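# Close the power enclosure door and lock its latch

## Task

Swing the power enclosure's door shut and rotate its quarter-turn latch until it reaches its end stop. It only counts if the door stays closed and latched without the robot holding it. The robot must not tip over or finish leaning. Anything the robot still touches at the end must not drop by more than about a fingernail's width once released. Finish with both grippers released and the robot moved away.

## Robot and tools

ROBOT. A Rainbow Robotics RB-Y1 in simulation. It has a wheeled base (two drive wheels, two rear casters; 0.66 m long, 0.58 m wide, front edge 0.10 m ahead of the drive axle), a folding torso (leg with ankle, knee, hip, then chest), a head with a camera, and two 7-joint arms, each ending in a parallel gripper. The base cannot move sideways. It does not stop on hitting furniture, and a squatting leg can reach past the base's front edge.

FRAMES. Base frame: origin on the floor midway between the drive wheels, x forward, y left, z up. The result prints chest, left_hand and right_hand in this frame. A hand point sits between the finger pads; the fingers point along its -z and close along its x. Printed hand positions can be off, more so at long reach. Odometry is the base frame at scene start, built only from wheel turns, so slipping looks like travel; heading is positive leftward, -3.142 to 3.142.

execute_actions. Arguments: "actions", a list holding one action or none (empty returns state and images only), and "cameras", a list from head_camera, left_wrist_camera, right_wrist_camera, all (omitted or null gives all; [] gives none). An action may hold:
- "base": exactly one of {"translate_m": d}, a relative straight drive in metres from where the base last measured itself, forward positive, -3 to 3; or {"rotate_rad": d}, a relative turn in place in radians, left (counter-clockwise seen from above) positive, -3.2 to 3.2.
- "joints": a single dictionary covering both arms, torso and head, keyed by joint name, each value an absolute target (radians, grippers in metres). Ranges: torso_squat_rad 0 to 1.2 (higher lowers the level chest); torso_shift_rad -0.3 to 0.6 (positive pushes hips forward); torso_pitch_rad -0.2 to 1.4 (positive bows forward); torso_yaw_rad -1.5 to 1.5 (positive left). Per arm: shoulder_pitch -2.356 to 2.356 (0 hangs, negative raises forward); left_shoulder_roll_rad 0 to 3.141 (positive lifts out left), right_shoulder_roll_rad -3.141 to 0 (negative lifts out right); shoulder_yaw -2.094 to 2.094; elbow -2.617 to 0.01 (negative bends); forearm_roll -3.141 to 3.141; wrist_pitch -1.57 to 1.919 (negative tips hand forward); hand_roll -2.705 to 2.705; gripper_m 0 to 0.1 (pad gap). Yaw and roll signs are the same on both arms (positive toward the left / counter-clockwise). head_pan_rad -0.523 to 0.523 (left positive, relative to chest); head_tilt_rad -0.35 to 1.57 (positive looks down). Done tolerance is ±0.02 rad, ±0.004 m for grippers.
- "speeds": caps for this action, translate_m 0.05 to 0.4 m/s, rotate_rad 0.1 to 1.509 rad/s (defaults are the top values). A base move needing over 8.667 s is refused.
- "min_time_s": 0.1 to 8, the shortest duration of each arm and head motion.
Default top speeds: arm joints 1 rad/s (wrist-end joints 1.5), head 1.5, squat and pitch 0.3, shift 0.15, yaw 0.6, grippers 0.1 m/s. Unnamed joints may still drive to earlier targets. Any unknown key or out-of-range number rejects the whole call with no motion.

TORSO COUPLING. Also required: squat+shift <= 1.52; squat-shift+pitch <= 1.57; shift+0.5 pitch-0.4 squat <= 0.7; shift+0.3 pitch-0.5 squat <= 0.39. Breaking one leaves commanded torso joints short, marked off_target.

OTHER TOOLS. wait {seconds: 0 to 10} lets the scene run with no new command and returns state and images. zoom_image {camera, region: [x0, y0, x1, y1]} crops the latest full image in pixels from top-left, at most 504 by 504; head images are 896x504, wrist images 644x364. read_manual {section: "licences"} only returns licence text. finished_scene {scene: integer} ends the scene irreversibly and reports success.

RESULTS. joint_positions, base_odometry, hand and chest positions, a pictures line naming image order, and base_status / joint_status per motion: done (for the base, wheels turned the commanded amount even if slipping), off_target (resting short, possibly still pushing), contact_stop (arm or torso met firm resistance), time_out, stopped_with_arm (torso halted because an arm hit), limit_stop_at_own_body (guard stopped it before self-contact), limit_stop_at_<name>, limit_stop_at_motor_heat. A contact stop, time-out or stopped_with_arm halts the whole group (torso joints, or one arm's seven joints) and they hold where they stopped. "joint command not followed" plus a cause line means an arm's targets were blocked by the arm-collision check (joints read not_followed and may be retried later); the gripper still moves. on_its_own lists uncommanded parts; "held at" is a held target, not the current position. MOTOR HOT warns from 65 °C; OVER-TEMPERATURE FAULT brakes the arm and skips the rest of the call. A torque fault (contact torque reaching a joint's load limit: shoulders 63, elbow 32.4, wrist-end joints 22.5 N m) freezes everything for 10 s. If a stop happens, later moving calls in the same reply are skipped.

RECOVERY. After a stop, first back the stuck arm away in its own action, then the torso. If both hands grip one object and the torso contact-stops instantly with nothing in the way, resend all arm joints at their current readings, then repeat the torso command.

CAUTIONS. To grasp, command a gap at least 0.005 m under the object's width; off_target on the gripper is then expected. Each arm carries at most 3 kg; heavy loads far forward can tip the robot with no stop. Never let the arms or grippers collide or press on each other. Leg contact with furniture can push the robot backward unseen by odometry. The robot holds its last command while you think, so keep pushes gentle and avoid slamming the door. At the end, open the grippers, withdraw, and make sure nothing rests on the robot.

Each tool is called by a JSON object that holds its "api" and its "payload".

## Session

{"api": "execute_actions", "payload": {"actions": []}}

Scene clock: 0.00 s.
base_odometry: x=+0.000 y=+0.000 heading=+0.000 (m, m, rad; odometry frame)
base_status: not commanded
joint_positions: torso_squat_rad=+0.350 torso_shift_rad=+0.000 torso_pitch_rad=+0.001 torso_yaw_rad=+0.000 left_shoulder_pitch_rad=+0.000 left_shoulder_roll_rad=+0.016 left_shoulder_yaw_rad=+0.009 left_elbow_rad=-0.177 left_forearm_roll_rad=-0.031 left_wrist_pitch_rad=-0.038 left_hand_roll_rad=-0.009 left_gripper_m=+0.099 right_shoulder_pitch_rad=+0.042 right_shoulder_roll_rad=-0.036 right_shoulder_yaw_rad=+0.030 right_elbow_rad=-0.228 right_forearm_roll_rad=-0.021 right_wrist_pitch_rad=+0.024 right_hand_roll_rad=+0.047 right_gripper_m=+0.100 head_pan_rad=+0.000 head_tilt_rad=+0.401
joint_status: not commanded
chest: x=-0.2281 y=-0.0007 z=+1.2476 quat_wxyz=(+1.000, +0.001, +0.000, +0.000) (m; base frame)
left_hand: x=-0.1334 y=+0.2329 z=+0.5692 quat_wxyz=(+0.994, +0.011, -0.107, -0.017) (m; base frame)
right_hand: x=-0.1533 y=-0.2450 z=+0.5660 quat_wxyz=(+0.996, -0.017, -0.081, +0.023) (m; base frame)
pictures: head_camera, left_wrist_camera, right_wrist_camera
Images, in order (width x height): head_camera 896x504, left_wrist_camera 644x364, right_wrist_camera 644x364.

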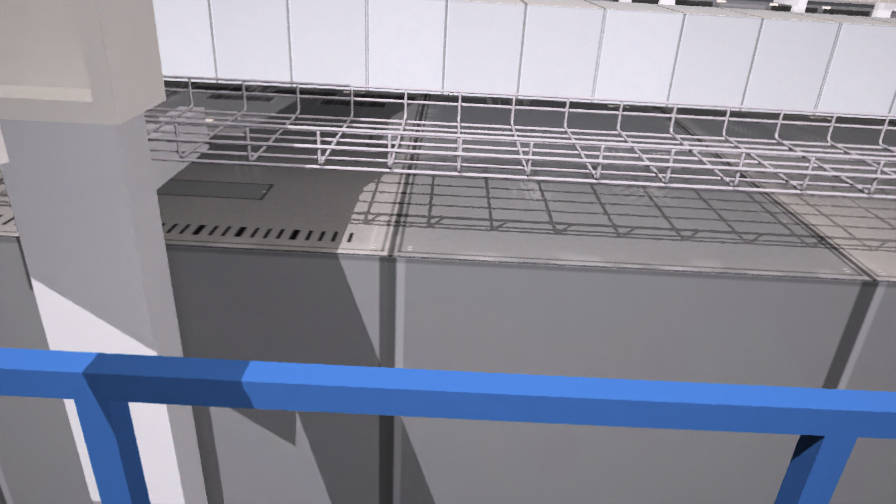

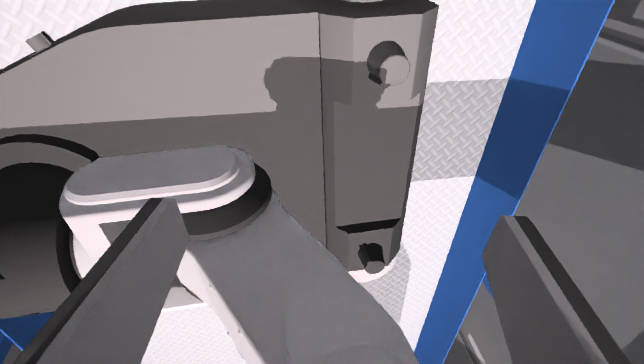

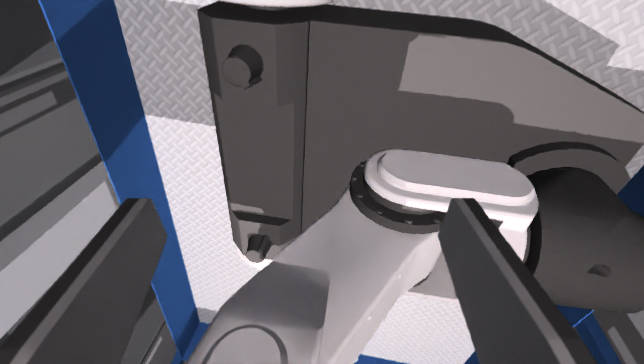

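{"api": "execute_actions", "payload": {"actions": [{"joints":{"head_pan_rad":0.52,"head_tilt_rad":0.2}}], "cameras": ["head_camera"]}}

{"api": "execute_actions", "payload": {"actions": [{"joints":{"head_pan_rad":-0.52,"head_tilt_rad":0.2}}], "cameras": ["head_camera"]}}

Scene clock: 7.73 s.
base_odometry: x=+0.000 y=+0.000 heading=+0.000 (m, m, rad; odometry frame)
base_status: not commanded
joint_positions: torso_squat_rad=+0.350 torso_shift_rad=+0.000 torso_pitch_rad=+0.001 torso_yaw_rad=+0.000 left_shoulder_pitch_rad=+0.000 left_shoulder_roll_rad=+0.016 left_shoulder_yaw_rad=+0.009 left_elbow_rad=-0.177 left_forearm_roll_rad=-0.031 left_wrist_pitch_rad=-0.038 left_hand_roll_rad=-0.009 left_gripper_m=+0.099 right_shoulder_pitch_rad=+0.042 right_shoulder_roll_rad=-0.036 right_shoulder_yaw_rad=+0.030 right_elbow_rad=-0.228 right_forearm_roll_rad=-0.021 right_wrist_pitch_rad=+0.024 right_hand_roll_rad=+0.047 right_gripper_m=+0.100 head_pan_rad=+0.520 head_tilt_rad=+0.200
joint_status: all done
chest: x=-0.2281 y=-0.0007 z=+1.2476 quat_wxyz=(+1.000, +0.001, +0.000, +0.000) (m; base frame)
left_hand: x=-0.1334 y=+0.2329 z=+0.5692 quat_wxyz=(+0.994, +0.011, -0.107, -0.017) (m; base frame)
right_hand: x=-0.1533 y=-0.2450 z=+0.5660 quat_wxyz=(+0.996, -0.017, -0.081, +0.023) (m; base frame)
pictures: head_camera
Images, in order (width x height): head_camera 896x504.

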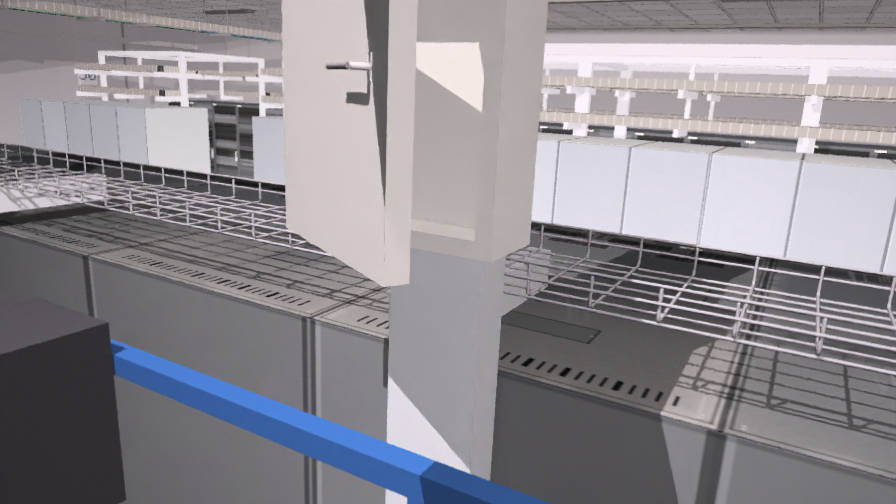

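Scene clock: 9.10 s.
base_odometry: x=+0.000 y=+0.000 heading=+0.000 (m, m, rad; odometry frame)
base_status: not commanded
joint_positions: torso_squat_rad=+0.350 torso_shift_rad=+0.000 torso_pitch_rad=+0.001 torso_yaw_rad=+0.000 left_shoulder_pitch_rad=+0.000 left_shoulder_roll_rad=+0.016 left_shoulder_yaw_rad=+0.009 left_elbow_rad=-0.177 left_forearm_roll_rad=-0.031 left_wrist_pitch_rad=-0.038 left_hand_roll_rad=-0.009 left_gripper_m=+0.099 right_shoulder_pitch_rad=+0.042 right_shoulder_roll_rad=-0.036 right_shoulder_yaw_rad=+0.030 right_elbow_rad=-0.228 right_forearm_roll_rad=-0.021 right_wrist_pitch_rad=+0.024 right_hand_roll_rad=+0.047 right_gripper_m=+0.100 head_pan_rad=-0.520 head_tilt_rad=+0.200
joint_status: all done
chest: x=-0.2281 y=-0.0007 z=+1.2476 quat_wxyz=(+1.000, +0.001, +0.000, +0.000) (m; base frame)
left_hand: x=-0.1334 y=+0.2329 z=+0.5692 quat_wxyz=(+0.994, +0.011, -0.107, -0.017) (m; base frame)
right_hand: x=-0.1533 y=-0.2450 z=+0.5660 quat_wxyz=(+0.996, -0.017, -0.081, +0.023) (m; base frame)
pictures: head_camera
Images, in order (width x height): head_camera 896x504.

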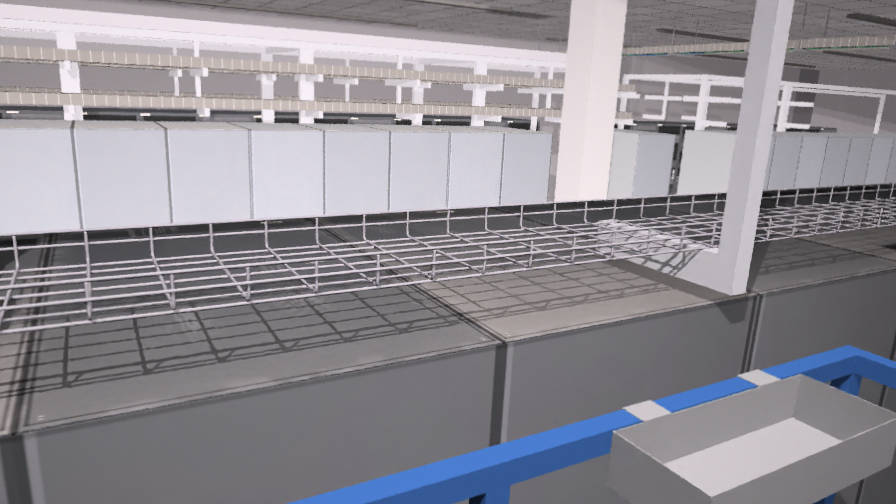

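{"api": "execute_actions", "payload": {"actions": [{"joints":{"torso_yaw_rad":0.7,"head_pan_rad":0.3,"head_tilt_rad":0.3}}], "cameras": ["head_camera"]}}

{"api": "execute_actions", "payload": {"actions": [{"joints":{"torso_yaw_rad":0.5,"head_pan_rad":0.1,"head_tilt_rad":-0.05}}], "cameras": ["head_camera"]}}

Scene clock: 24.97 s.
base_odometry: x=+0.000 y=+0.000 heading=+0.000 (m, m, rad; odometry frame)
base_status: not commanded
joint_positions: torso_squat_rad=+0.350 torso_shift_rad=+0.000 torso_pitch_rad=+0.001 torso_yaw_rad=+0.700 left_shoulder_pitch_rad=+0.000 left_shoulder_roll_rad=+0.016 left_shoulder_yaw_rad=+0.009 left_elbow_rad=-0.177 left_forearm_roll_rad=-0.031 left_wrist_pitch_rad=-0.038 left_hand_roll_rad=-0.009 left_gripper_m=+0.099 right_shoulder_pitch_rad=+0.042 right_shoulder_roll_rad=-0.036 right_shoulder_yaw_rad=+0.030 right_elbow_rad=-0.228 right_forearm_roll_rad=-0.021 right_wrist_pitch_rad=+0.024 right_hand_roll_rad=+0.047 right_gripper_m=+0.100 head_pan_rad=+0.300 head_tilt_rad=+0.300
joint_status: all done
chest: x=-0.2281 y=-0.0007 z=+1.2476 quat_wxyz=(+0.939, +0.001, +0.000, +0.343) (m; base frame)
left_hand: x=-0.3059 y=+0.2393 z=+0.5693 quat_wxyz=(+0.939, +0.047, -0.097, +0.325) (m; base frame)
right_hand: x=-0.0131 y=-0.1389 z=+0.5660 quat_wxyz=(+0.928, +0.012, -0.083, +0.363) (m; base frame)
pictures: head_camera
Images, in order (width x height): head_camera 896x504.

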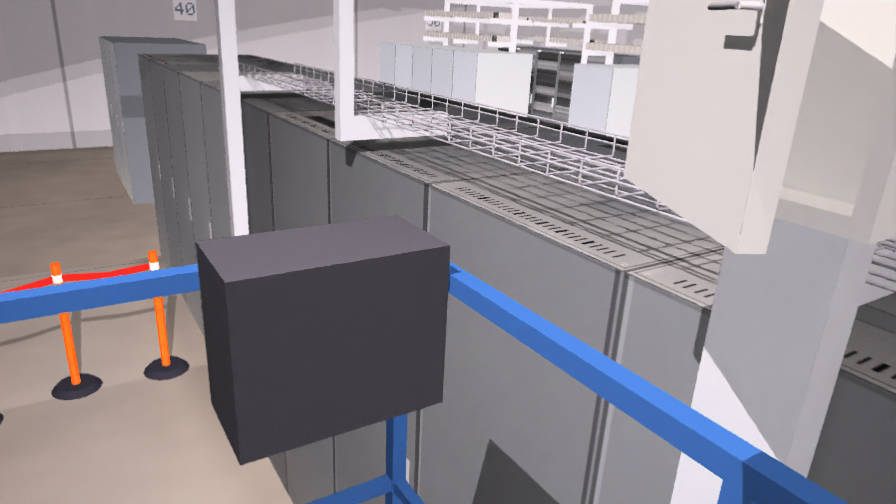

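Scene clock: 26.07 s.
base_odometry: x=+0.000 y=+0.000 heading=+0.000 (m, m, rad; odometry frame)
base_status: not commanded
joint_positions: torso_squat_rad=+0.350 torso_shift_rad=+0.000 torso_pitch_rad=+0.001 torso_yaw_rad=+0.500 left_shoulder_pitch_rad=-0.001 left_shoulder_roll_rad=+0.016 left_shoulder_yaw_rad=+0.009 left_elbow_rad=-0.177 left_forearm_roll_rad=-0.031 left_wrist_pitch_rad=-0.038 left_hand_roll_rad=-0.009 left_gripper_m=+0.099 right_shoulder_pitch_rad=+0.042 right_shoulder_roll_rad=-0.036 right_shoulder_yaw_rad=+0.030 right_elbow_rad=-0.228 right_forearm_roll_rad=-0.021 right_wrist_pitch_rad=+0.024 right_hand_roll_rad=+0.047 right_gripper_m=+0.100 head_pan_rad=+0.100 head_tilt_rad=-0.050
joint_status: all done
chest: x=-0.2281 y=-0.0007 z=+1.2476 quat_wxyz=(+0.969, +0.001, +0.000, +0.247) (m; base frame)
left_hand: x=-0.2567 y=+0.2500 z=+0.5693 quat_wxyz=(+0.967, +0.037, -0.101, +0.230) (m; base frame)
right_hand: x=-0.0450 y=-0.1790 z=+0.5660 quat_wxyz=(+0.960, +0.004, -0.083, +0.269) (m; base frame)
pictures: head_camera
Images, in order (width x height): head_camera 896x504.

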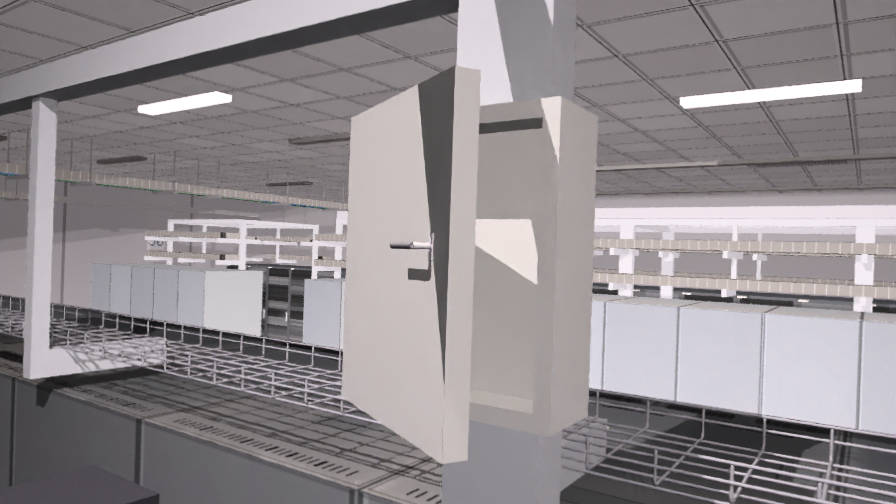

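{"api": "zoom_image", "payload": {"camera": "head_camera", "region": [360, 200, 500, 300]}}

Region (360, 200, 500, 300) of head_camera's 896x504 image, scaled by 3.600, with more detail than that image has; it fills the top 360 rows of this view, and the rest is white.

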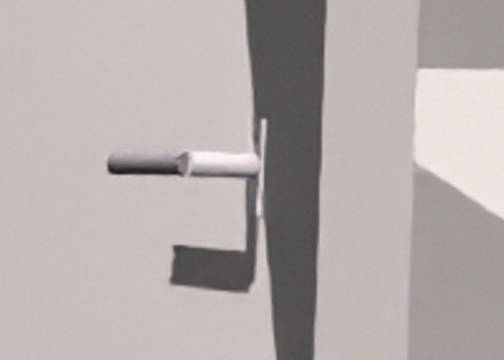

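{"api": "execute_actions", "payload": {"actions": [{"joints":{"torso_yaw_rad":0.0,"head_pan_rad":0.2,"head_tilt_rad":1.0}}], "cameras": ["head_camera"]}}

Scene clock: 54.77 s.
base_odometry: x=+0.000 y=+0.000 heading=+0.000 (m, m, rad; odometry frame)
base_status: not commanded
joint_positions: torso_squat_rad=+0.350 torso_shift_rad=+0.000 torso_pitch_rad=+0.001 torso_yaw_rad=+0.000 left_shoulder_pitch_rad=-0.001 left_shoulder_roll_rad=+0.016 left_shoulder_yaw_rad=+0.009 left_elbow_rad=-0.177 left_forearm_roll_rad=-0.031 left_wrist_pitch_rad=-0.038 left_hand_roll_rad=-0.009 left_gripper_m=+0.099 right_shoulder_pitch_rad=+0.042 right_shoulder_roll_rad=-0.036 right_shoulder_yaw_rad=+0.030 right_elbow_rad=-0.228 right_forearm_roll_rad=-0.021 right_wrist_pitch_rad=+0.024 right_hand_roll_rad=+0.047 right_gripper_m=+0.100 head_pan_rad=+0.200 head_tilt_rad=+1.000
joint_status: all done
chest: x=-0.2281 y=-0.0007 z=+1.2476 quat_wxyz=(+1.000, +0.001, +0.000, +0.000) (m; base frame)
left_hand: x=-0.1333 y=+0.2329 z=+0.5692 quat_wxyz=(+0.994, +0.011, -0.107, -0.017) (m; base frame)
right_hand: x=-0.1533 y=-0.2451 z=+0.5660 quat_wxyz=(+0.996, -0.017, -0.081, +0.023) (m; base frame)
pictures: head_camera
Images, in order (width x height): head_camera 896x504.

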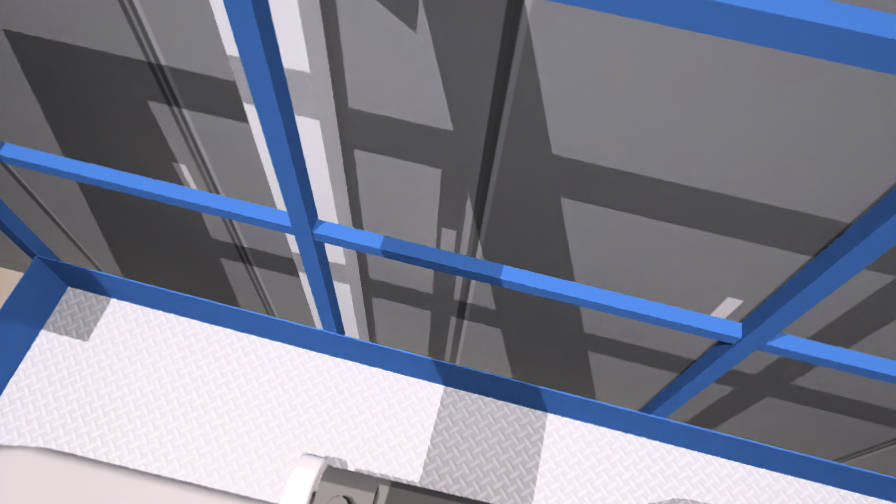

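{"api": "execute_actions", "payload": {"actions": [{"joints":{"torso_yaw_rad":1.5,"torso_squat_rad":0,"head_pan_rad":0.52,"head_tilt_rad":0.7}}], "cameras": ["head_camera"]}}

Scene clock: 155.67 s.
base_odometry: x=+0.000 y=+0.000 heading=+0.000 (m, m, rad; odometry frame)
base_status: not commanded
joint_positions: torso_squat_rad=+0.072 torso_shift_rad=+0.000 torso_pitch_rad=+0.001 torso_yaw_rad=+1.193 left_shoulder_pitch_rad=+0.000 left_shoulder_roll_rad=+0.016 left_shoulder_yaw_rad=+0.009 left_elbow_rad=-0.177 left_forearm_roll_rad=-0.031 left_wrist_pitch_rad=-0.038 left_hand_roll_rad=-0.009 left_gripper_m=+0.099 right_shoulder_pitch_rad=+0.041 right_shoulder_roll_rad=-0.036 right_shoulder_yaw_rad=+0.030 right_elbow_rad=-0.228 right_forearm_roll_rad=-0.021 right_wrist_pitch_rad=+0.024 right_hand_roll_rad=+0.047 right_gripper_m=+0.100 head_pan_rad=+0.520 head_tilt_rad=+0.700
joint_status: torso_squat_rad limit_stop_at_own_body (moved -0.278 of -0.350); torso_yaw_rad limit_stop_at_own_body (moved +1.193 of +1.500); the others done
on_its_own: torso_squat_rad is held at +0.072, not at your +0.000, since a limit_stop_at_own_body; torso_yaw_rad is held at +1.193, not at your +1.500, since a limit_stop_at_own_body
chest: x=-0.2281 y=-0.0007 z=+1.2881 quat_wxyz=(+0.827, +0.001, +0.000, +0.562) (m; base frame)
left_hand: x=-0.4102 y=+0.1740 z=+0.6099 quat_wxyz=(+0.832, +0.069, -0.083, +0.545) (m; base frame)
right_hand: x=+0.0270 y=-0.0202 z=+0.6067 quat_wxyz=(+0.811, +0.032, -0.077, +0.579) (m; base frame)
pictures: head_camera
Images, in order (width x height): head_camera 896x504.

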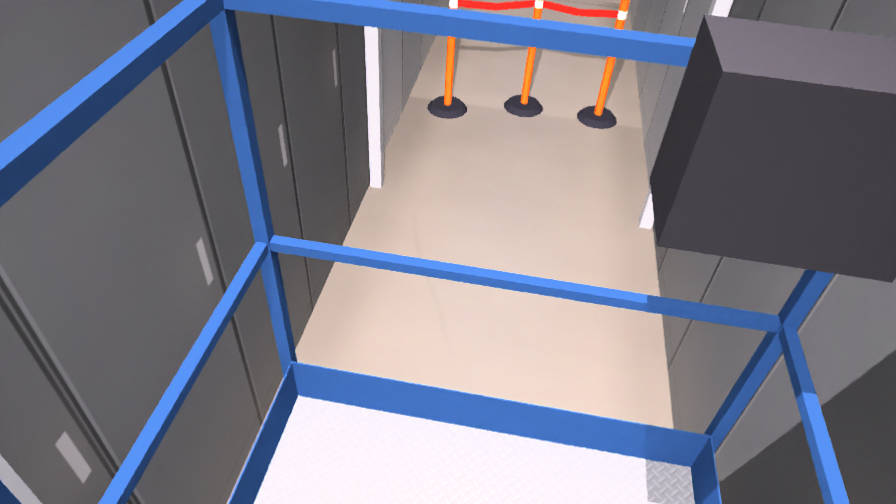

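{"api": "execute_actions", "payload": {"actions": [{"base":{"rotate_rad":1.571},"joints":{"torso_yaw_rad":0,"torso_squat_rad":0,"head_pan_rad":0,"head_tilt_rad":0.6}}], "cameras": ["head_camera"]}}

{"api": "execute_actions", "payload": {"actions": [{"base":{"translate_m":0.175}}], "cameras": []}}

{"api": "execute_actions", "payload": {"actions": [{"base":{"rotate_rad":-1.571},"joints":{"head_tilt_rad":0.0,"head_pan_rad":0.3}}], "cameras": ["head_camera"]}}

Scene clock: 195.53 s.
base_odometry: x=+0.000 y=+0.000 heading=+1.571 (m, m, rad; odometry frame)
base_status: done
joint_positions: torso_squat_rad=+0.000 torso_shift_rad=+0.000 torso_pitch_rad=+0.001 torso_yaw_rad=+0.000 left_shoulder_pitch_rad=+0.000 left_shoulder_roll_rad=+0.016 left_shoulder_yaw_rad=+0.009 left_elbow_rad=-0.177 left_forearm_roll_rad=-0.031 left_wrist_pitch_rad=-0.038 left_hand_roll_rad=-0.009 left_gripper_m=+0.099 right_shoulder_pitch_rad=+0.042 right_shoulder_roll_rad=-0.036 right_shoulder_yaw_rad=+0.030 right_elbow_rad=-0.228 right_forearm_roll_rad=-0.021 right_wrist_pitch_rad=+0.024 right_hand_roll_rad=+0.047 right_gripper_m=+0.100 head_pan_rad=+0.000 head_tilt_rad=+0.600
joint_status: all done
chest: x=-0.2281 y=-0.0008 z=+1.2899 quat_wxyz=(+1.000, +0.001, +0.000, +0.000) (m; base frame)
left_hand: x=-0.1335 y=+0.2329 z=+0.6116 quat_wxyz=(+0.994, +0.011, -0.107, -0.017) (m; base frame)
right_hand: x=-0.1533 y=-0.2450 z=+0.6083 quat_wxyz=(+0.996, -0.017, -0.081, +0.023) (m; base frame)
pictures: head_camera
Images, in order (width x height): head_camera 896x504.

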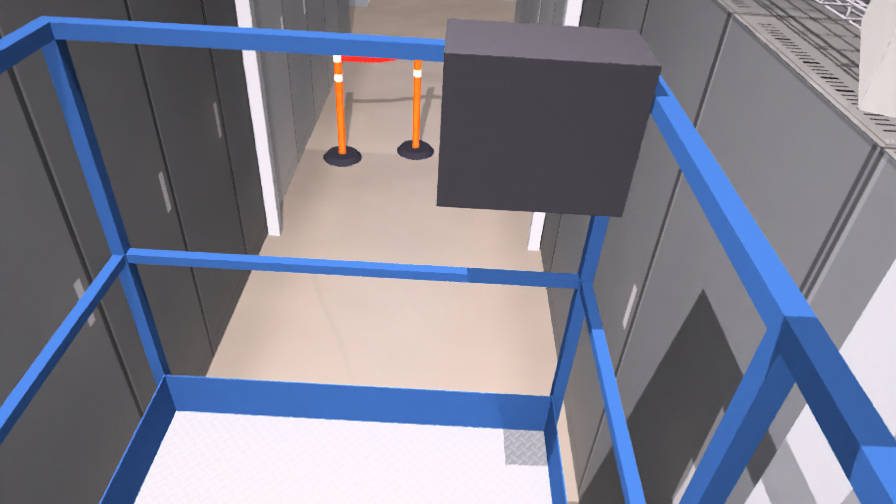

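Scene clock: 197.17 s.
base_odometry: x=+0.000 y=+0.175 heading=+1.571 (m, m, rad; odometry frame)
base_status: done
joint_positions: torso_squat_rad=+0.000 torso_shift_rad=+0.000 torso_pitch_rad=+0.001 torso_yaw_rad=+0.000 left_shoulder_pitch_rad=-0.001 left_shoulder_roll_rad=+0.016 left_shoulder_yaw_rad=+0.009 left_elbow_rad=-0.177 left_forearm_roll_rad=-0.031 left_wrist_pitch_rad=-0.038 left_hand_roll_rad=-0.009 left_gripper_m=+0.099 right_shoulder_pitch_rad=+0.042 right_shoulder_roll_rad=-0.036 right_shoulder_yaw_rad=+0.030 right_elbow_rad=-0.228 right_forearm_roll_rad=-0.021 right_wrist_pitch_rad=+0.024 right_hand_roll_rad=+0.047 right_gripper_m=+0.100 head_pan_rad=+0.000 head_tilt_rad=+0.600
joint_status: not commanded
chest: x=-0.2280 y=-0.0008 z=+1.2899 quat_wxyz=(+1.000, +0.001, +0.000, +0.000) (m; base frame)
left_hand: x=-0.1334 y=+0.2329 z=+0.6116 quat_wxyz=(+0.994, +0.011, -0.107, -0.017) (m; base frame)
right_hand: x=-0.1532 y=-0.2450 z=+0.6083 quat_wxyz=(+0.996, -0.017, -0.081, +0.023) (m; base frame)
pictures: none
No camera images: the call's "cameras" was empty. Leave "cameras" out to get every camera's image.

Scene clock: 201.17 s.
base_odometry: x=+0.000 y=+0.175 heading=+0.001 (m, m, rad; odometry frame)
base_status: done
joint_positions: torso_squat_rad=+0.000 torso_shift_rad=+0.000 torso_pitch_rad=+0.001 torso_yaw_rad=+0.000 left_shoulder_pitch_rad=-0.001 left_shoulder_roll_rad=+0.016 left_shoulder_yaw_rad=+0.009 left_elbow_rad=-0.177 left_forearm_roll_rad=-0.031 left_wrist_pitch_rad=-0.038 left_hand_roll_rad=-0.009 left_gripper_m=+0.099 right_shoulder_pitch_rad=+0.042 right_shoulder_roll_rad=-0.036 right_shoulder_yaw_rad=+0.030 right_elbow_rad=-0.228 right_forearm_roll_rad=-0.021 right_wrist_pitch_rad=+0.024 right_hand_roll_rad=+0.047 right_gripper_m=+0.100 head_pan_rad=+0.300 head_tilt_rad=+0.000
joint_status: all done
chest: x=-0.2282 y=-0.0007 z=+1.2899 quat_wxyz=(+1.000, +0.001, +0.000, +0.000) (m; base frame)
left_hand: x=-0.1335 y=+0.2330 z=+0.6116 quat_wxyz=(+0.994, +0.011, -0.107, -0.017) (m; base frame)
right_hand: x=-0.1532 y=-0.2450 z=+0.6083 quat_wxyz=(+0.996, -0.017, -0.081, +0.023) (m; base frame)
pictures: head_camera
Images, in order (width x height): head_camera 896x504.

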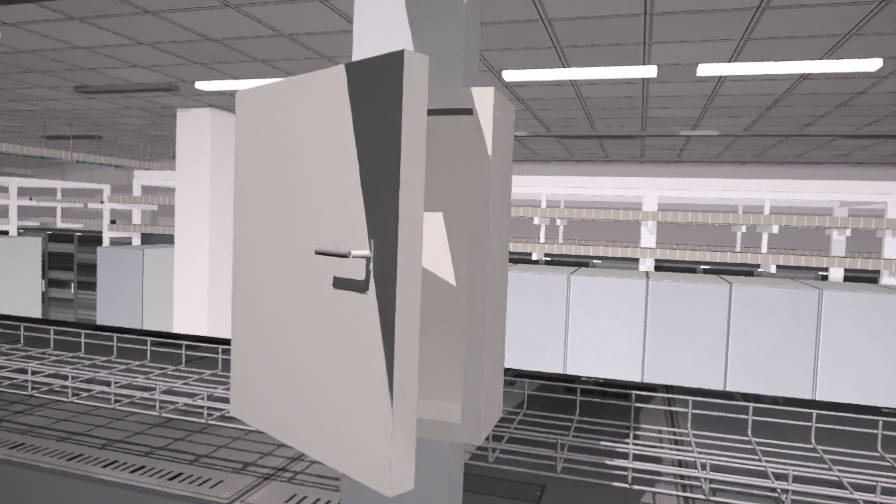

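{"api": "execute_actions", "payload": {"actions": [{"joints":{"left_elbow_rad":-2.416,"left_wrist_pitch_rad":1.529,"left_forearm_roll_rad":0,"left_hand_roll_rad":0,"left_gripper_m":0,"left_shoulder_yaw_rad":0.1,"head_tilt_rad":0.15,"head_pan_rad":0.35}}], "cameras": []}}

{"api": "execute_actions", "payload": {"actions": [{"joints":{"left_shoulder_pitch_rad":-0.713,"left_shoulder_roll_rad":0.08,"left_shoulder_yaw_rad":0.226}}], "cameras": ["head_camera","left_wrist_camera"]}}

Scene clock: 254.73 s.
base_odometry: x=+0.000 y=+0.175 heading=+0.001 (m, m, rad; odometry frame)
base_status: not commanded
joint_positions: torso_squat_rad=+0.000 torso_shift_rad=+0.000 torso_pitch_rad=+0.001 torso_yaw_rad=+0.000 left_shoulder_pitch_rad=+0.000 left_shoulder_roll_rad=+0.016 left_shoulder_yaw_rad=+0.100 left_elbow_rad=-2.416 left_forearm_roll_rad=+0.000 left_wrist_pitch_rad=+1.529 left_hand_roll_rad=+0.000 left_gripper_m=+0.000 right_shoulder_pitch_rad=+0.042 right_shoulder_roll_rad=-0.036 right_shoulder_yaw_rad=+0.030 right_elbow_rad=-0.228 right_forearm_roll_rad=-0.021 right_wrist_pitch_rad=+0.024 right_hand_roll_rad=+0.047 right_gripper_m=+0.100 head_pan_rad=+0.350 head_tilt_rad=+0.150
joint_status: all done
chest: x=-0.2282 y=-0.0007 z=+1.2899 quat_wxyz=(+1.000, +0.001, +0.000, +0.000) (m; base frame)
left_hand: x=+0.1727 y=+0.2636 z=+1.1201 quat_wxyz=(+0.902, +0.029, -0.429, +0.041) (m; base frame)
right_hand: x=-0.1532 y=-0.2450 z=+0.6083 quat_wxyz=(+0.996, -0.017, -0.081, +0.023) (m; base frame)
pictures: none
No camera images: the call's "cameras" was empty. Leave "cameras" out to get every camera's image.

Scene clock: 256.13 s.
base_odometry: x=+0.000 y=+0.175 heading=+0.001 (m, m, rad; odometry frame)
base_status: not commanded
joint_positions: torso_squat_rad=+0.000 torso_shift_rad=+0.000 torso_pitch_rad=+0.001 torso_yaw_rad=+0.000 left_shoulder_pitch_rad=-0.713 left_shoulder_roll_rad=+0.080 left_shoulder_yaw_rad=+0.226 left_elbow_rad=-2.416 left_forearm_roll_rad=+0.000 left_wrist_pitch_rad=+1.529 left_hand_roll_rad=+0.000 left_gripper_m=+0.000 right_shoulder_pitch_rad=+0.042 right_shoulder_roll_rad=-0.036 right_shoulder_yaw_rad=+0.030 right_elbow_rad=-0.228 right_forearm_roll_rad=-0.021 right_wrist_pitch_rad=+0.024 right_hand_roll_rad=+0.047 right_gripper_m=+0.100 head_pan_rad=+0.350 head_tilt_rad=+0.150
joint_status: all done
chest: x=-0.2281 y=-0.0007 z=+1.2899 quat_wxyz=(+1.000, +0.001, +0.000, +0.000) (m; base frame)
left_hand: x=+0.2427 y=+0.2190 z=+1.4293 quat_wxyz=(+0.708, +0.000, -0.706, +0.000) (m; base frame)
right_hand: x=-0.1532 y=-0.2450 z=+0.6083 quat_wxyz=(+0.996, -0.017, -0.081, +0.023) (m; base frame)
pictures: head_camera, left_wrist_camera
Images, in order (width x height): head_camera 896x504, left_wrist_camera 644x364.

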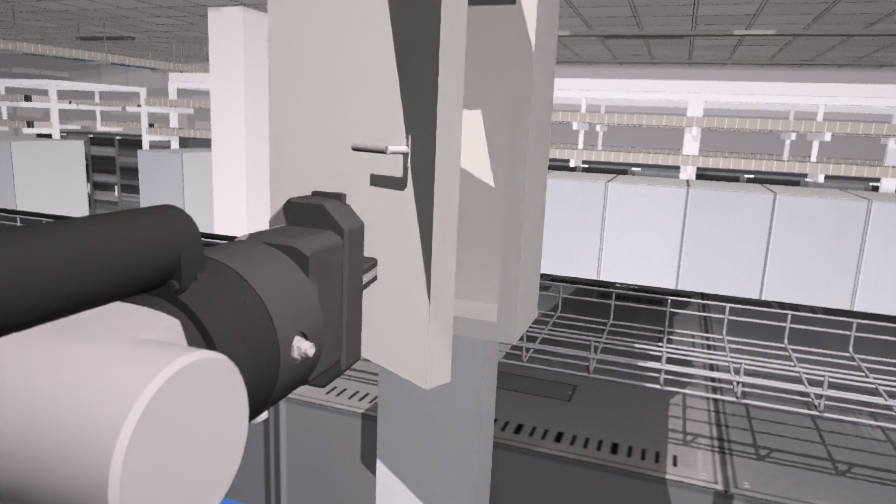

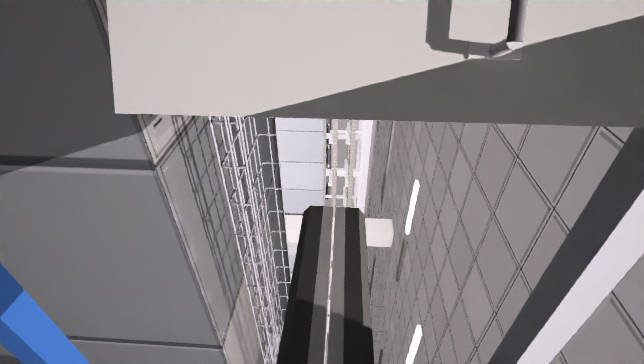

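{"api": "execute_actions", "payload": {"actions": [{"joints":{"torso_yaw_rad":0.12}}], "cameras": []}}

{"api": "execute_actions", "payload": {"actions": [{"joints":{"left_shoulder_pitch_rad":-1.064,"left_shoulder_roll_rad":0.174,"left_shoulder_yaw_rad":0.304,"left_elbow_rad":-1.393,"left_wrist_pitch_rad":0.859},"min_time_s":3}], "cameras": ["head_camera","left_wrist_camera"]}}

Scene clock: 270.30 s.
base_odometry: x=+0.000 y=+0.175 heading=+0.001 (m, m, rad; odometry frame)
base_status: not commanded
joint_positions: torso_squat_rad=+0.000 torso_shift_rad=+0.000 torso_pitch_rad=+0.001 torso_yaw_rad=+0.120 left_shoulder_pitch_rad=-0.713 left_shoulder_roll_rad=+0.080 left_shoulder_yaw_rad=+0.226 left_elbow_rad=-2.416 left_forearm_roll_rad=+0.000 left_wrist_pitch_rad=+1.529 left_hand_roll_rad=+0.000 left_gripper_m=+0.000 right_shoulder_pitch_rad=+0.042 right_shoulder_roll_rad=-0.036 right_shoulder_yaw_rad=+0.030 right_elbow_rad=-0.228 right_forearm_roll_rad=-0.021 right_wrist_pitch_rad=+0.024 right_hand_roll_rad=+0.047 right_gripper_m=+0.100 head_pan_rad=+0.350 head_tilt_rad=+0.150
joint_status: all done
chest: x=-0.2281 y=-0.0007 z=+1.2899 quat_wxyz=(+0.998, +0.001, +0.000, +0.060) (m; base frame)
left_hand: x=+0.2130 y=+0.2739 z=+1.4294 quat_wxyz=(+0.707, +0.043, -0.705, +0.042) (m; base frame)
right_hand: x=-0.1245 y=-0.2342 z=+0.6083 quat_wxyz=(+0.993, -0.012, -0.082, +0.083) (m; base frame)
pictures: none
No camera images: the call's "cameras" was empty. Leave "cameras" out to get every camera's image.

Scene clock: 273.60 s.
base_odometry: x=+0.000 y=+0.175 heading=+0.001 (m, m, rad; odometry frame)
base_status: not commanded
joint_positions: torso_squat_rad=+0.000 torso_shift_rad=+0.000 torso_pitch_rad=+0.001 torso_yaw_rad=+0.120 left_shoulder_pitch_rad=-1.064 left_shoulder_roll_rad=+0.174 left_shoulder_yaw_rad=+0.304 left_elbow_rad=-1.393 left_forearm_roll_rad=+0.000 left_wrist_pitch_rad=+0.859 left_hand_roll_rad=+0.000 left_gripper_m=+0.000 right_shoulder_pitch_rad=+0.042 right_shoulder_roll_rad=-0.036 right_shoulder_yaw_rad=+0.030 right_elbow_rad=-0.228 right_forearm_roll_rad=-0.021 right_wrist_pitch_rad=+0.024 right_hand_roll_rad=+0.047 right_gripper_m=+0.100 head_pan_rad=+0.350 head_tilt_rad=+0.150
joint_status: all done
chest: x=-0.2281 y=-0.0007 z=+1.2899 quat_wxyz=(+0.998, +0.001, +0.000, +0.060) (m; base frame)
left_hand: x=+0.4154 y=+0.2982 z=+1.4298 quat_wxyz=(+0.706, +0.043, -0.706, +0.042) (m; base frame)
right_hand: x=-0.1245 y=-0.2342 z=+0.6083 quat_wxyz=(+0.993, -0.012, -0.082, +0.083) (m; base frame)
pictures: head_camera, left_wrist_camera
Images, in order (width x height): head_camera 896x504, left_wrist_camera 644x364.

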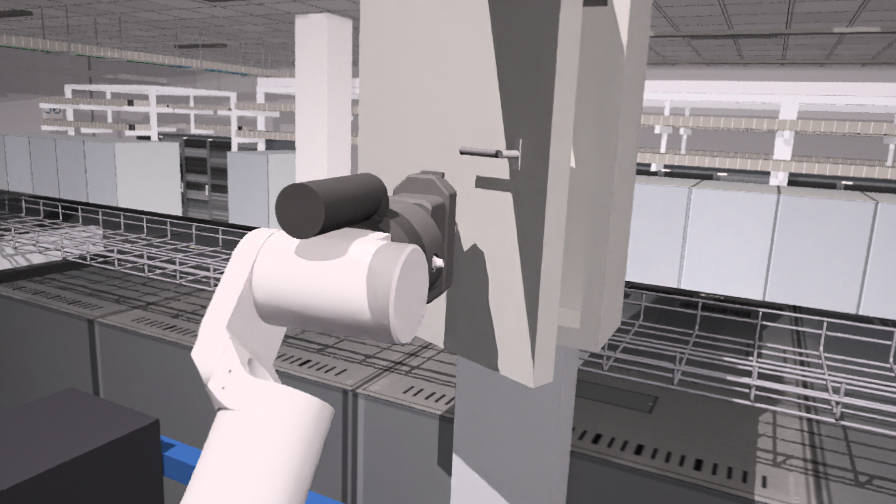

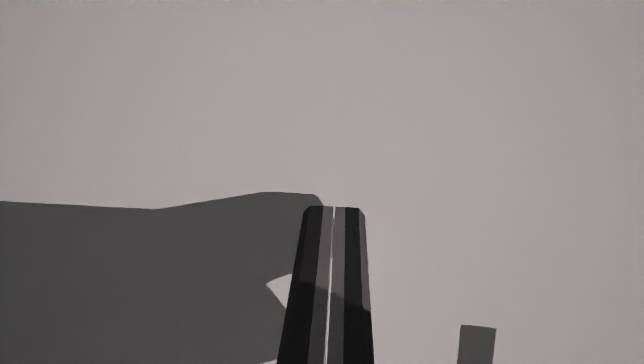

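{"api": "execute_actions", "payload": {"actions": [{"joints":{"torso_yaw_rad":0.0},"min_time_s":2}], "cameras": ["head_camera","left_wrist_camera"]}}

action 0: "min_time_s" has no arm or head joint beside it: it slows only arm and head motions. Command such a joint too, or leave it out

{"api": "execute_actions", "payload": {"actions": [{"joints":{"torso_yaw_rad":0.06,"head_pan_rad":0.32}}], "cameras": []}}

{"api": "execute_actions", "payload": {"actions": [{"joints":{"torso_yaw_rad":0.0,"head_pan_rad":0.35}}], "cameras": ["head_camera","left_wrist_camera"]}}

Scene clock: 290.10 s.
base_odometry: x=+0.000 y=+0.175 heading=+0.001 (m, m, rad; odometry frame)
base_status: not commanded
joint_positions: torso_squat_rad=+0.000 torso_shift_rad=+0.000 torso_pitch_rad=+0.001 torso_yaw_rad=+0.060 left_shoulder_pitch_rad=-1.064 left_shoulder_roll_rad=+0.174 left_shoulder_yaw_rad=+0.304 left_elbow_rad=-1.393 left_forearm_roll_rad=+0.000 left_wrist_pitch_rad=+0.859 left_hand_roll_rad=+0.000 left_gripper_m=+0.000 right_shoulder_pitch_rad=+0.042 right_shoulder_roll_rad=-0.036 right_shoulder_yaw_rad=+0.030 right_elbow_rad=-0.228 right_forearm_roll_rad=-0.021 right_wrist_pitch_rad=+0.024 right_hand_roll_rad=+0.047 right_gripper_m=+0.100 head_pan_rad=+0.320 head_tilt_rad=+0.150
joint_status: all done
chest: x=-0.2282 y=-0.0007 z=+1.2899 quat_wxyz=(+1.000, +0.001, +0.000, +0.030) (m; base frame)
left_hand: x=+0.4321 y=+0.2593 z=+1.4299 quat_wxyz=(+0.707, +0.022, -0.707, +0.021) (m; base frame)
right_hand: x=-0.1387 y=-0.2401 z=+0.6083 quat_wxyz=(+0.995, -0.014, -0.082, +0.053) (m; base frame)
pictures: none
No camera images: the call's "cameras" was empty. Leave "cameras" out to get every camera's image.

Scene clock: 290.83 s.
base_odometry: x=+0.000 y=+0.175 heading=+0.001 (m, m, rad; odometry frame)
base_status: not commanded
joint_positions: torso_squat_rad=+0.000 torso_shift_rad=+0.000 torso_pitch_rad=+0.001 torso_yaw_rad=+0.000 left_shoulder_pitch_rad=-1.064 left_shoulder_roll_rad=+0.174 left_shoulder_yaw_rad=+0.304 left_elbow_rad=-1.393 left_forearm_roll_rad=+0.000 left_wrist_pitch_rad=+0.859 left_hand_roll_rad=+0.000 left_gripper_m=+0.000 right_shoulder_pitch_rad=+0.042 right_shoulder_roll_rad=-0.036 right_shoulder_yaw_rad=+0.030 right_elbow_rad=-0.228 right_forearm_roll_rad=-0.021 right_wrist_pitch_rad=+0.024 right_hand_roll_rad=+0.047 right_gripper_m=+0.100 head_pan_rad=+0.350 head_tilt_rad=+0.150
joint_status: all done
chest: x=-0.2282 y=-0.0007 z=+1.2899 quat_wxyz=(+1.000, +0.001, +0.000, +0.000) (m; base frame)
left_hand: x=+0.4465 y=+0.2192 z=+1.4299 quat_wxyz=(+0.707, +0.000, -0.707, +0.000) (m; base frame)
right_hand: x=-0.1533 y=-0.2450 z=+0.6083 quat_wxyz=(+0.996, -0.017, -0.081, +0.023) (m; base frame)
pictures: head_camera, left_wrist_camera
Images, in order (width x height): head_camera 896x504, left_wrist_camera 644x364.

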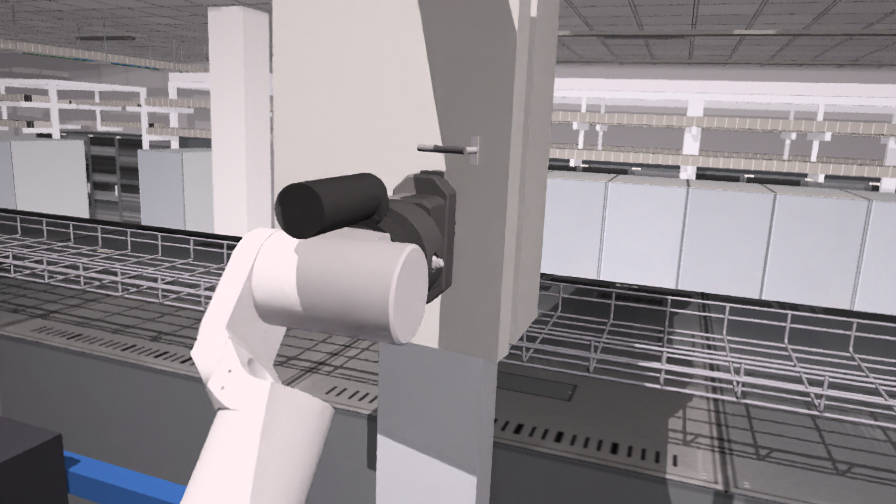

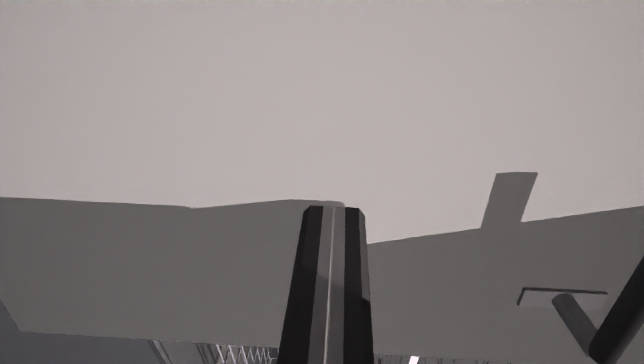

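{"api": "zoom_image", "payload": {"camera": "head_camera", "region": [400, 100, 580, 380]}}

Region (400, 100, 580, 380) of head_camera's 896x504 image, scaled by 1.800, with more detail than that image has; it fills the left 324 columns of this view, and the rest is white.

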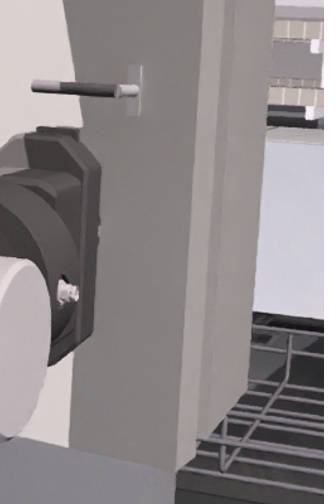

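{"api": "execute_actions", "payload": {"actions": [{"joints":{"left_shoulder_pitch_rad":-1.099,"left_shoulder_roll_rad":0.183,"left_shoulder_yaw_rad":0.312,"left_elbow_rad":-1.291,"left_wrist_pitch_rad":0.792},"min_time_s":1.5}], "cameras": ["head_camera","left_wrist_camera"]}}

Scene clock: 304.20 s.
base_odometry: x=+0.000 y=+0.175 heading=+0.001 (m, m, rad; odometry frame)
base_status: not commanded
joint_positions: torso_squat_rad=+0.000 torso_shift_rad=+0.000 torso_pitch_rad=+0.001 torso_yaw_rad=+0.000 left_shoulder_pitch_rad=-1.099 left_shoulder_roll_rad=+0.183 left_shoulder_yaw_rad=+0.312 left_elbow_rad=-1.291 left_forearm_roll_rad=+0.000 left_wrist_pitch_rad=+0.792 left_hand_roll_rad=+0.000 left_gripper_m=+0.000 right_shoulder_pitch_rad=+0.042 right_shoulder_roll_rad=-0.036 right_shoulder_yaw_rad=+0.030 right_elbow_rad=-0.228 right_forearm_roll_rad=-0.021 right_wrist_pitch_rad=+0.024 right_hand_roll_rad=+0.047 right_gripper_m=+0.100 head_pan_rad=+0.350 head_tilt_rad=+0.150
joint_status: all done
chest: x=-0.2282 y=-0.0007 z=+1.2899 quat_wxyz=(+1.000, +0.001, +0.000, +0.000) (m; base frame)
left_hand: x=+0.4615 y=+0.2186 z=+1.4259 quat_wxyz=(+0.707, -0.001, -0.707, +0.000) (m; base frame)
right_hand: x=-0.1533 y=-0.2450 z=+0.6083 quat_wxyz=(+0.996, -0.017, -0.081, +0.023) (m; base frame)
pictures: head_camera, left_wrist_camera
Images, in order (width x height): head_camera 896x504, left_wrist_camera 644x364.

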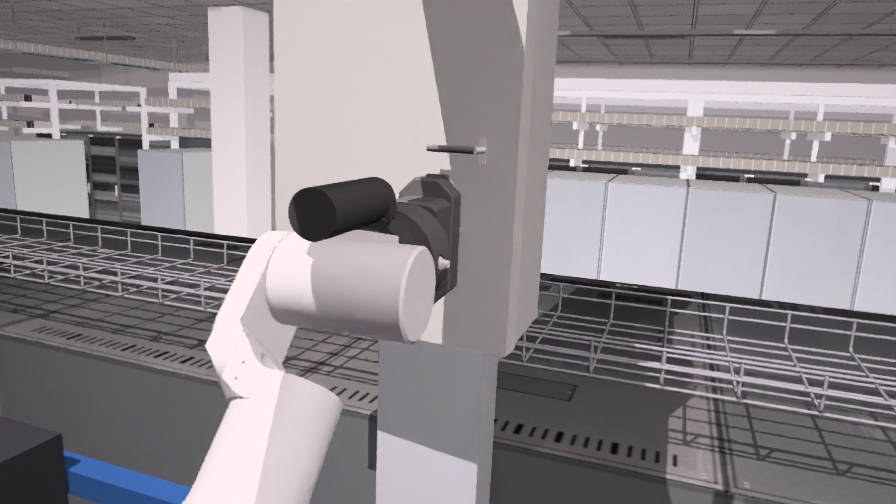

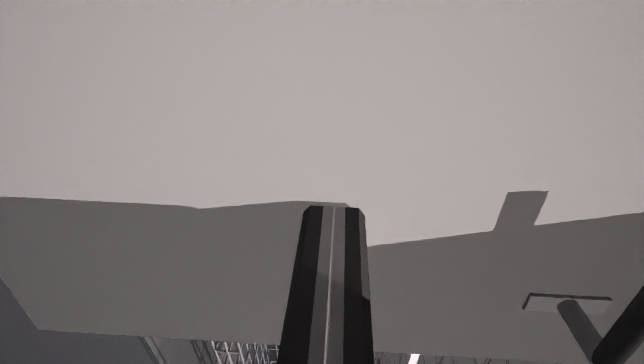

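{"api": "zoom_image", "payload": {"camera": "head_camera", "region": [400, 100, 580, 380]}}

Region (400, 100, 580, 380) of head_camera's 896x504 image, scaled by 1.800, with more detail than that image has; it fills the left 324 columns of this view, and the rest is white.

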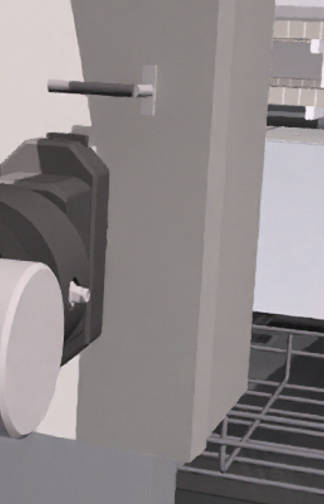

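{"api": "execute_actions", "payload": {"actions": [{"joints":{"left_shoulder_pitch_rad":-1.125,"left_shoulder_roll_rad":0.19,"left_shoulder_yaw_rad":0.317,"left_elbow_rad":-1.21,"left_wrist_pitch_rad":0.738},"min_time_s":1.5}], "cameras": ["head_camera","left_wrist_camera"]}}

{"api": "zoom_image", "payload": {"camera": "head_camera", "region": [400, 100, 580, 380]}}

Scene clock: 316.57 s.
base_odometry: x=+0.000 y=+0.175 heading=+0.001 (m, m, rad; odometry frame)
base_status: not commanded
joint_positions: torso_squat_rad=+0.000 torso_shift_rad=+0.000 torso_pitch_rad=+0.001 torso_yaw_rad=+0.000 left_shoulder_pitch_rad=-1.125 left_shoulder_roll_rad=+0.190 left_shoulder_yaw_rad=+0.317 left_elbow_rad=-1.210 left_forearm_roll_rad=+0.000 left_wrist_pitch_rad=+0.738 left_hand_roll_rad=+0.000 left_gripper_m=+0.000 right_shoulder_pitch_rad=+0.042 right_shoulder_roll_rad=-0.036 right_shoulder_yaw_rad=+0.030 right_elbow_rad=-0.228 right_forearm_roll_rad=-0.021 right_wrist_pitch_rad=+0.024 right_hand_roll_rad=+0.047 right_gripper_m=+0.100 head_pan_rad=+0.350 head_tilt_rad=+0.150
joint_status: all done
chest: x=-0.2282 y=-0.0007 z=+1.2899 quat_wxyz=(+1.000, +0.001, +0.000, +0.000) (m; base frame)
left_hand: x=+0.4726 y=+0.2181 z=+1.4214 quat_wxyz=(+0.707, -0.002, -0.707, +0.000) (m; base frame)
right_hand: x=-0.1533 y=-0.2450 z=+0.6083 quat_wxyz=(+0.996, -0.017, -0.081, +0.023) (m; base frame)
pictures: head_camera, left_wrist_camera
Images, in order (width x height): head_camera 896x504, left_wrist_camera 644x364.

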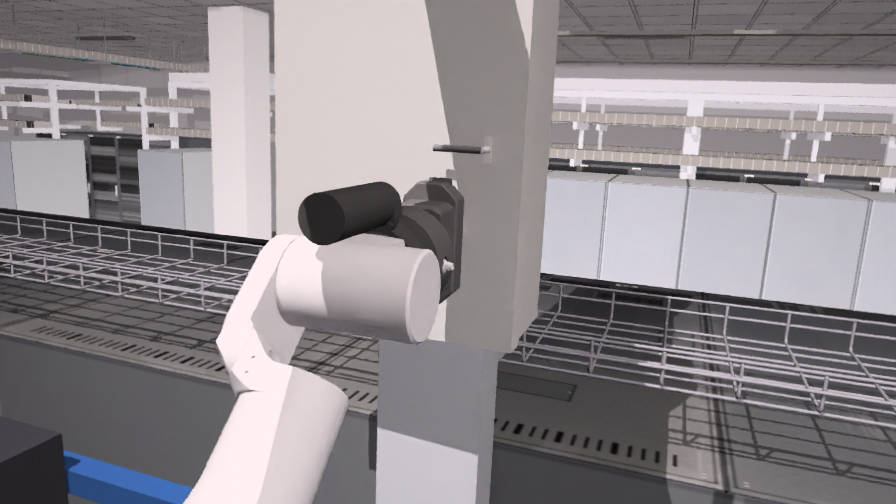

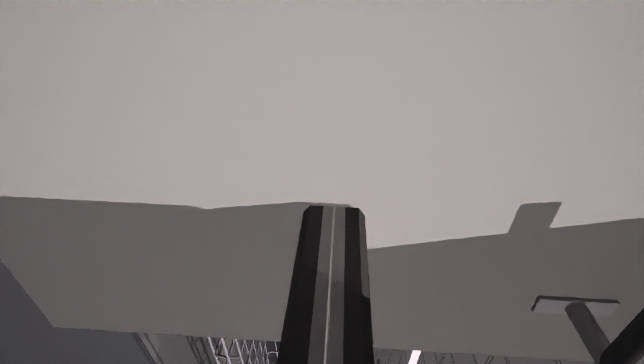

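Region (400, 100, 580, 380) of head_camera's 896x504 image, scaled by 1.800, with more detail than that image has; it fills the left 324 columns of this view, and the rest is white.

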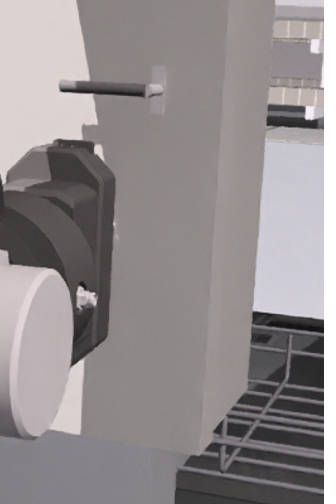

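{"api": "execute_actions", "payload": {"actions": [{"base":{"translate_m":0.015},"speeds":{"translate_m":0.05}}], "cameras": ["head_camera","left_wrist_camera"]}}

{"api": "zoom_image", "payload": {"camera": "head_camera", "region": [400, 100, 580, 380]}}

Scene clock: 322.67 s.
base_odometry: x=+0.014 y=+0.175 heading=+0.002 (m, m, rad; odometry frame)
base_status: done
joint_positions: torso_squat_rad=+0.000 torso_shift_rad=-0.002 torso_pitch_rad=-0.002 torso_yaw_rad=+0.000 left_shoulder_pitch_rad=-1.123 left_shoulder_roll_rad=+0.189 left_shoulder_yaw_rad=+0.317 left_elbow_rad=-1.211 left_forearm_roll_rad=+0.000 left_wrist_pitch_rad=+0.739 left_hand_roll_rad=+0.000 left_gripper_m=+0.001 right_shoulder_pitch_rad=+0.042 right_shoulder_roll_rad=-0.036 right_shoulder_yaw_rad=+0.030 right_elbow_rad=-0.228 right_forearm_roll_rad=-0.021 right_wrist_pitch_rad=+0.024 right_hand_roll_rad=+0.047 right_gripper_m=+0.100 head_pan_rad=+0.350 head_tilt_rad=+0.150
joint_status: not commanded
chest: x=-0.2302 y=-0.0007 z=+1.2899 quat_wxyz=(+1.000, +0.001, -0.001, +0.000) (m; base frame)
left_hand: x=+0.4702 y=+0.2182 z=+1.4221 quat_wxyz=(+0.707, -0.002, -0.707, +0.001) (m; base frame)
right_hand: x=-0.1533 y=-0.2450 z=+0.6085 quat_wxyz=(+0.996, -0.017, -0.083, +0.023) (m; base frame)
pictures: head_camera, left_wrist_camera
Images, in order (width x height): head_camera 896x504, left_wrist_camera 644x364.

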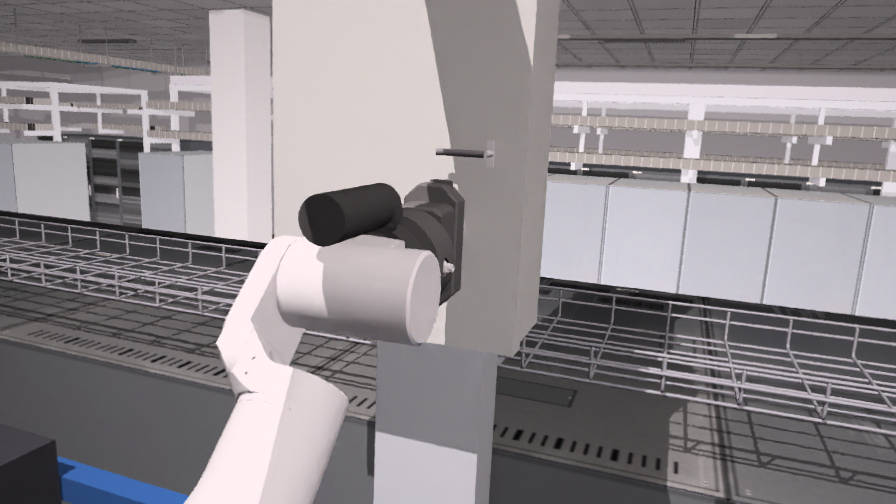

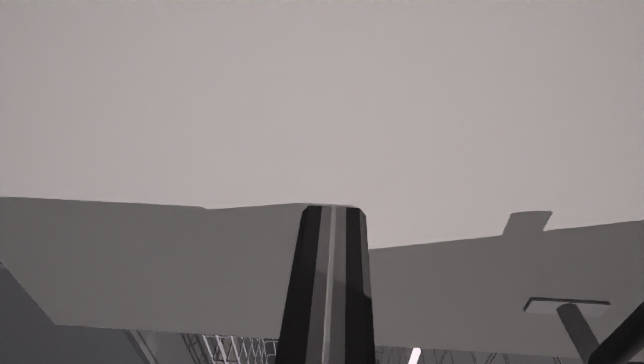

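Region (400, 100, 580, 380) of head_camera's 896x504 image, scaled by 1.800, with more detail than that image has; it fills the left 324 columns of this view, and the rest is white.

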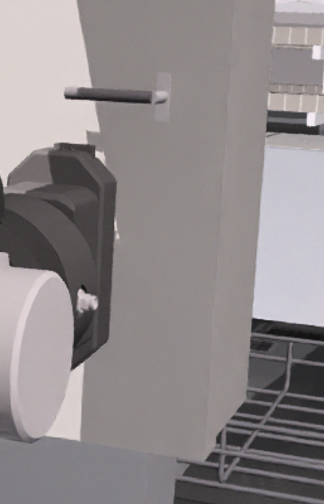

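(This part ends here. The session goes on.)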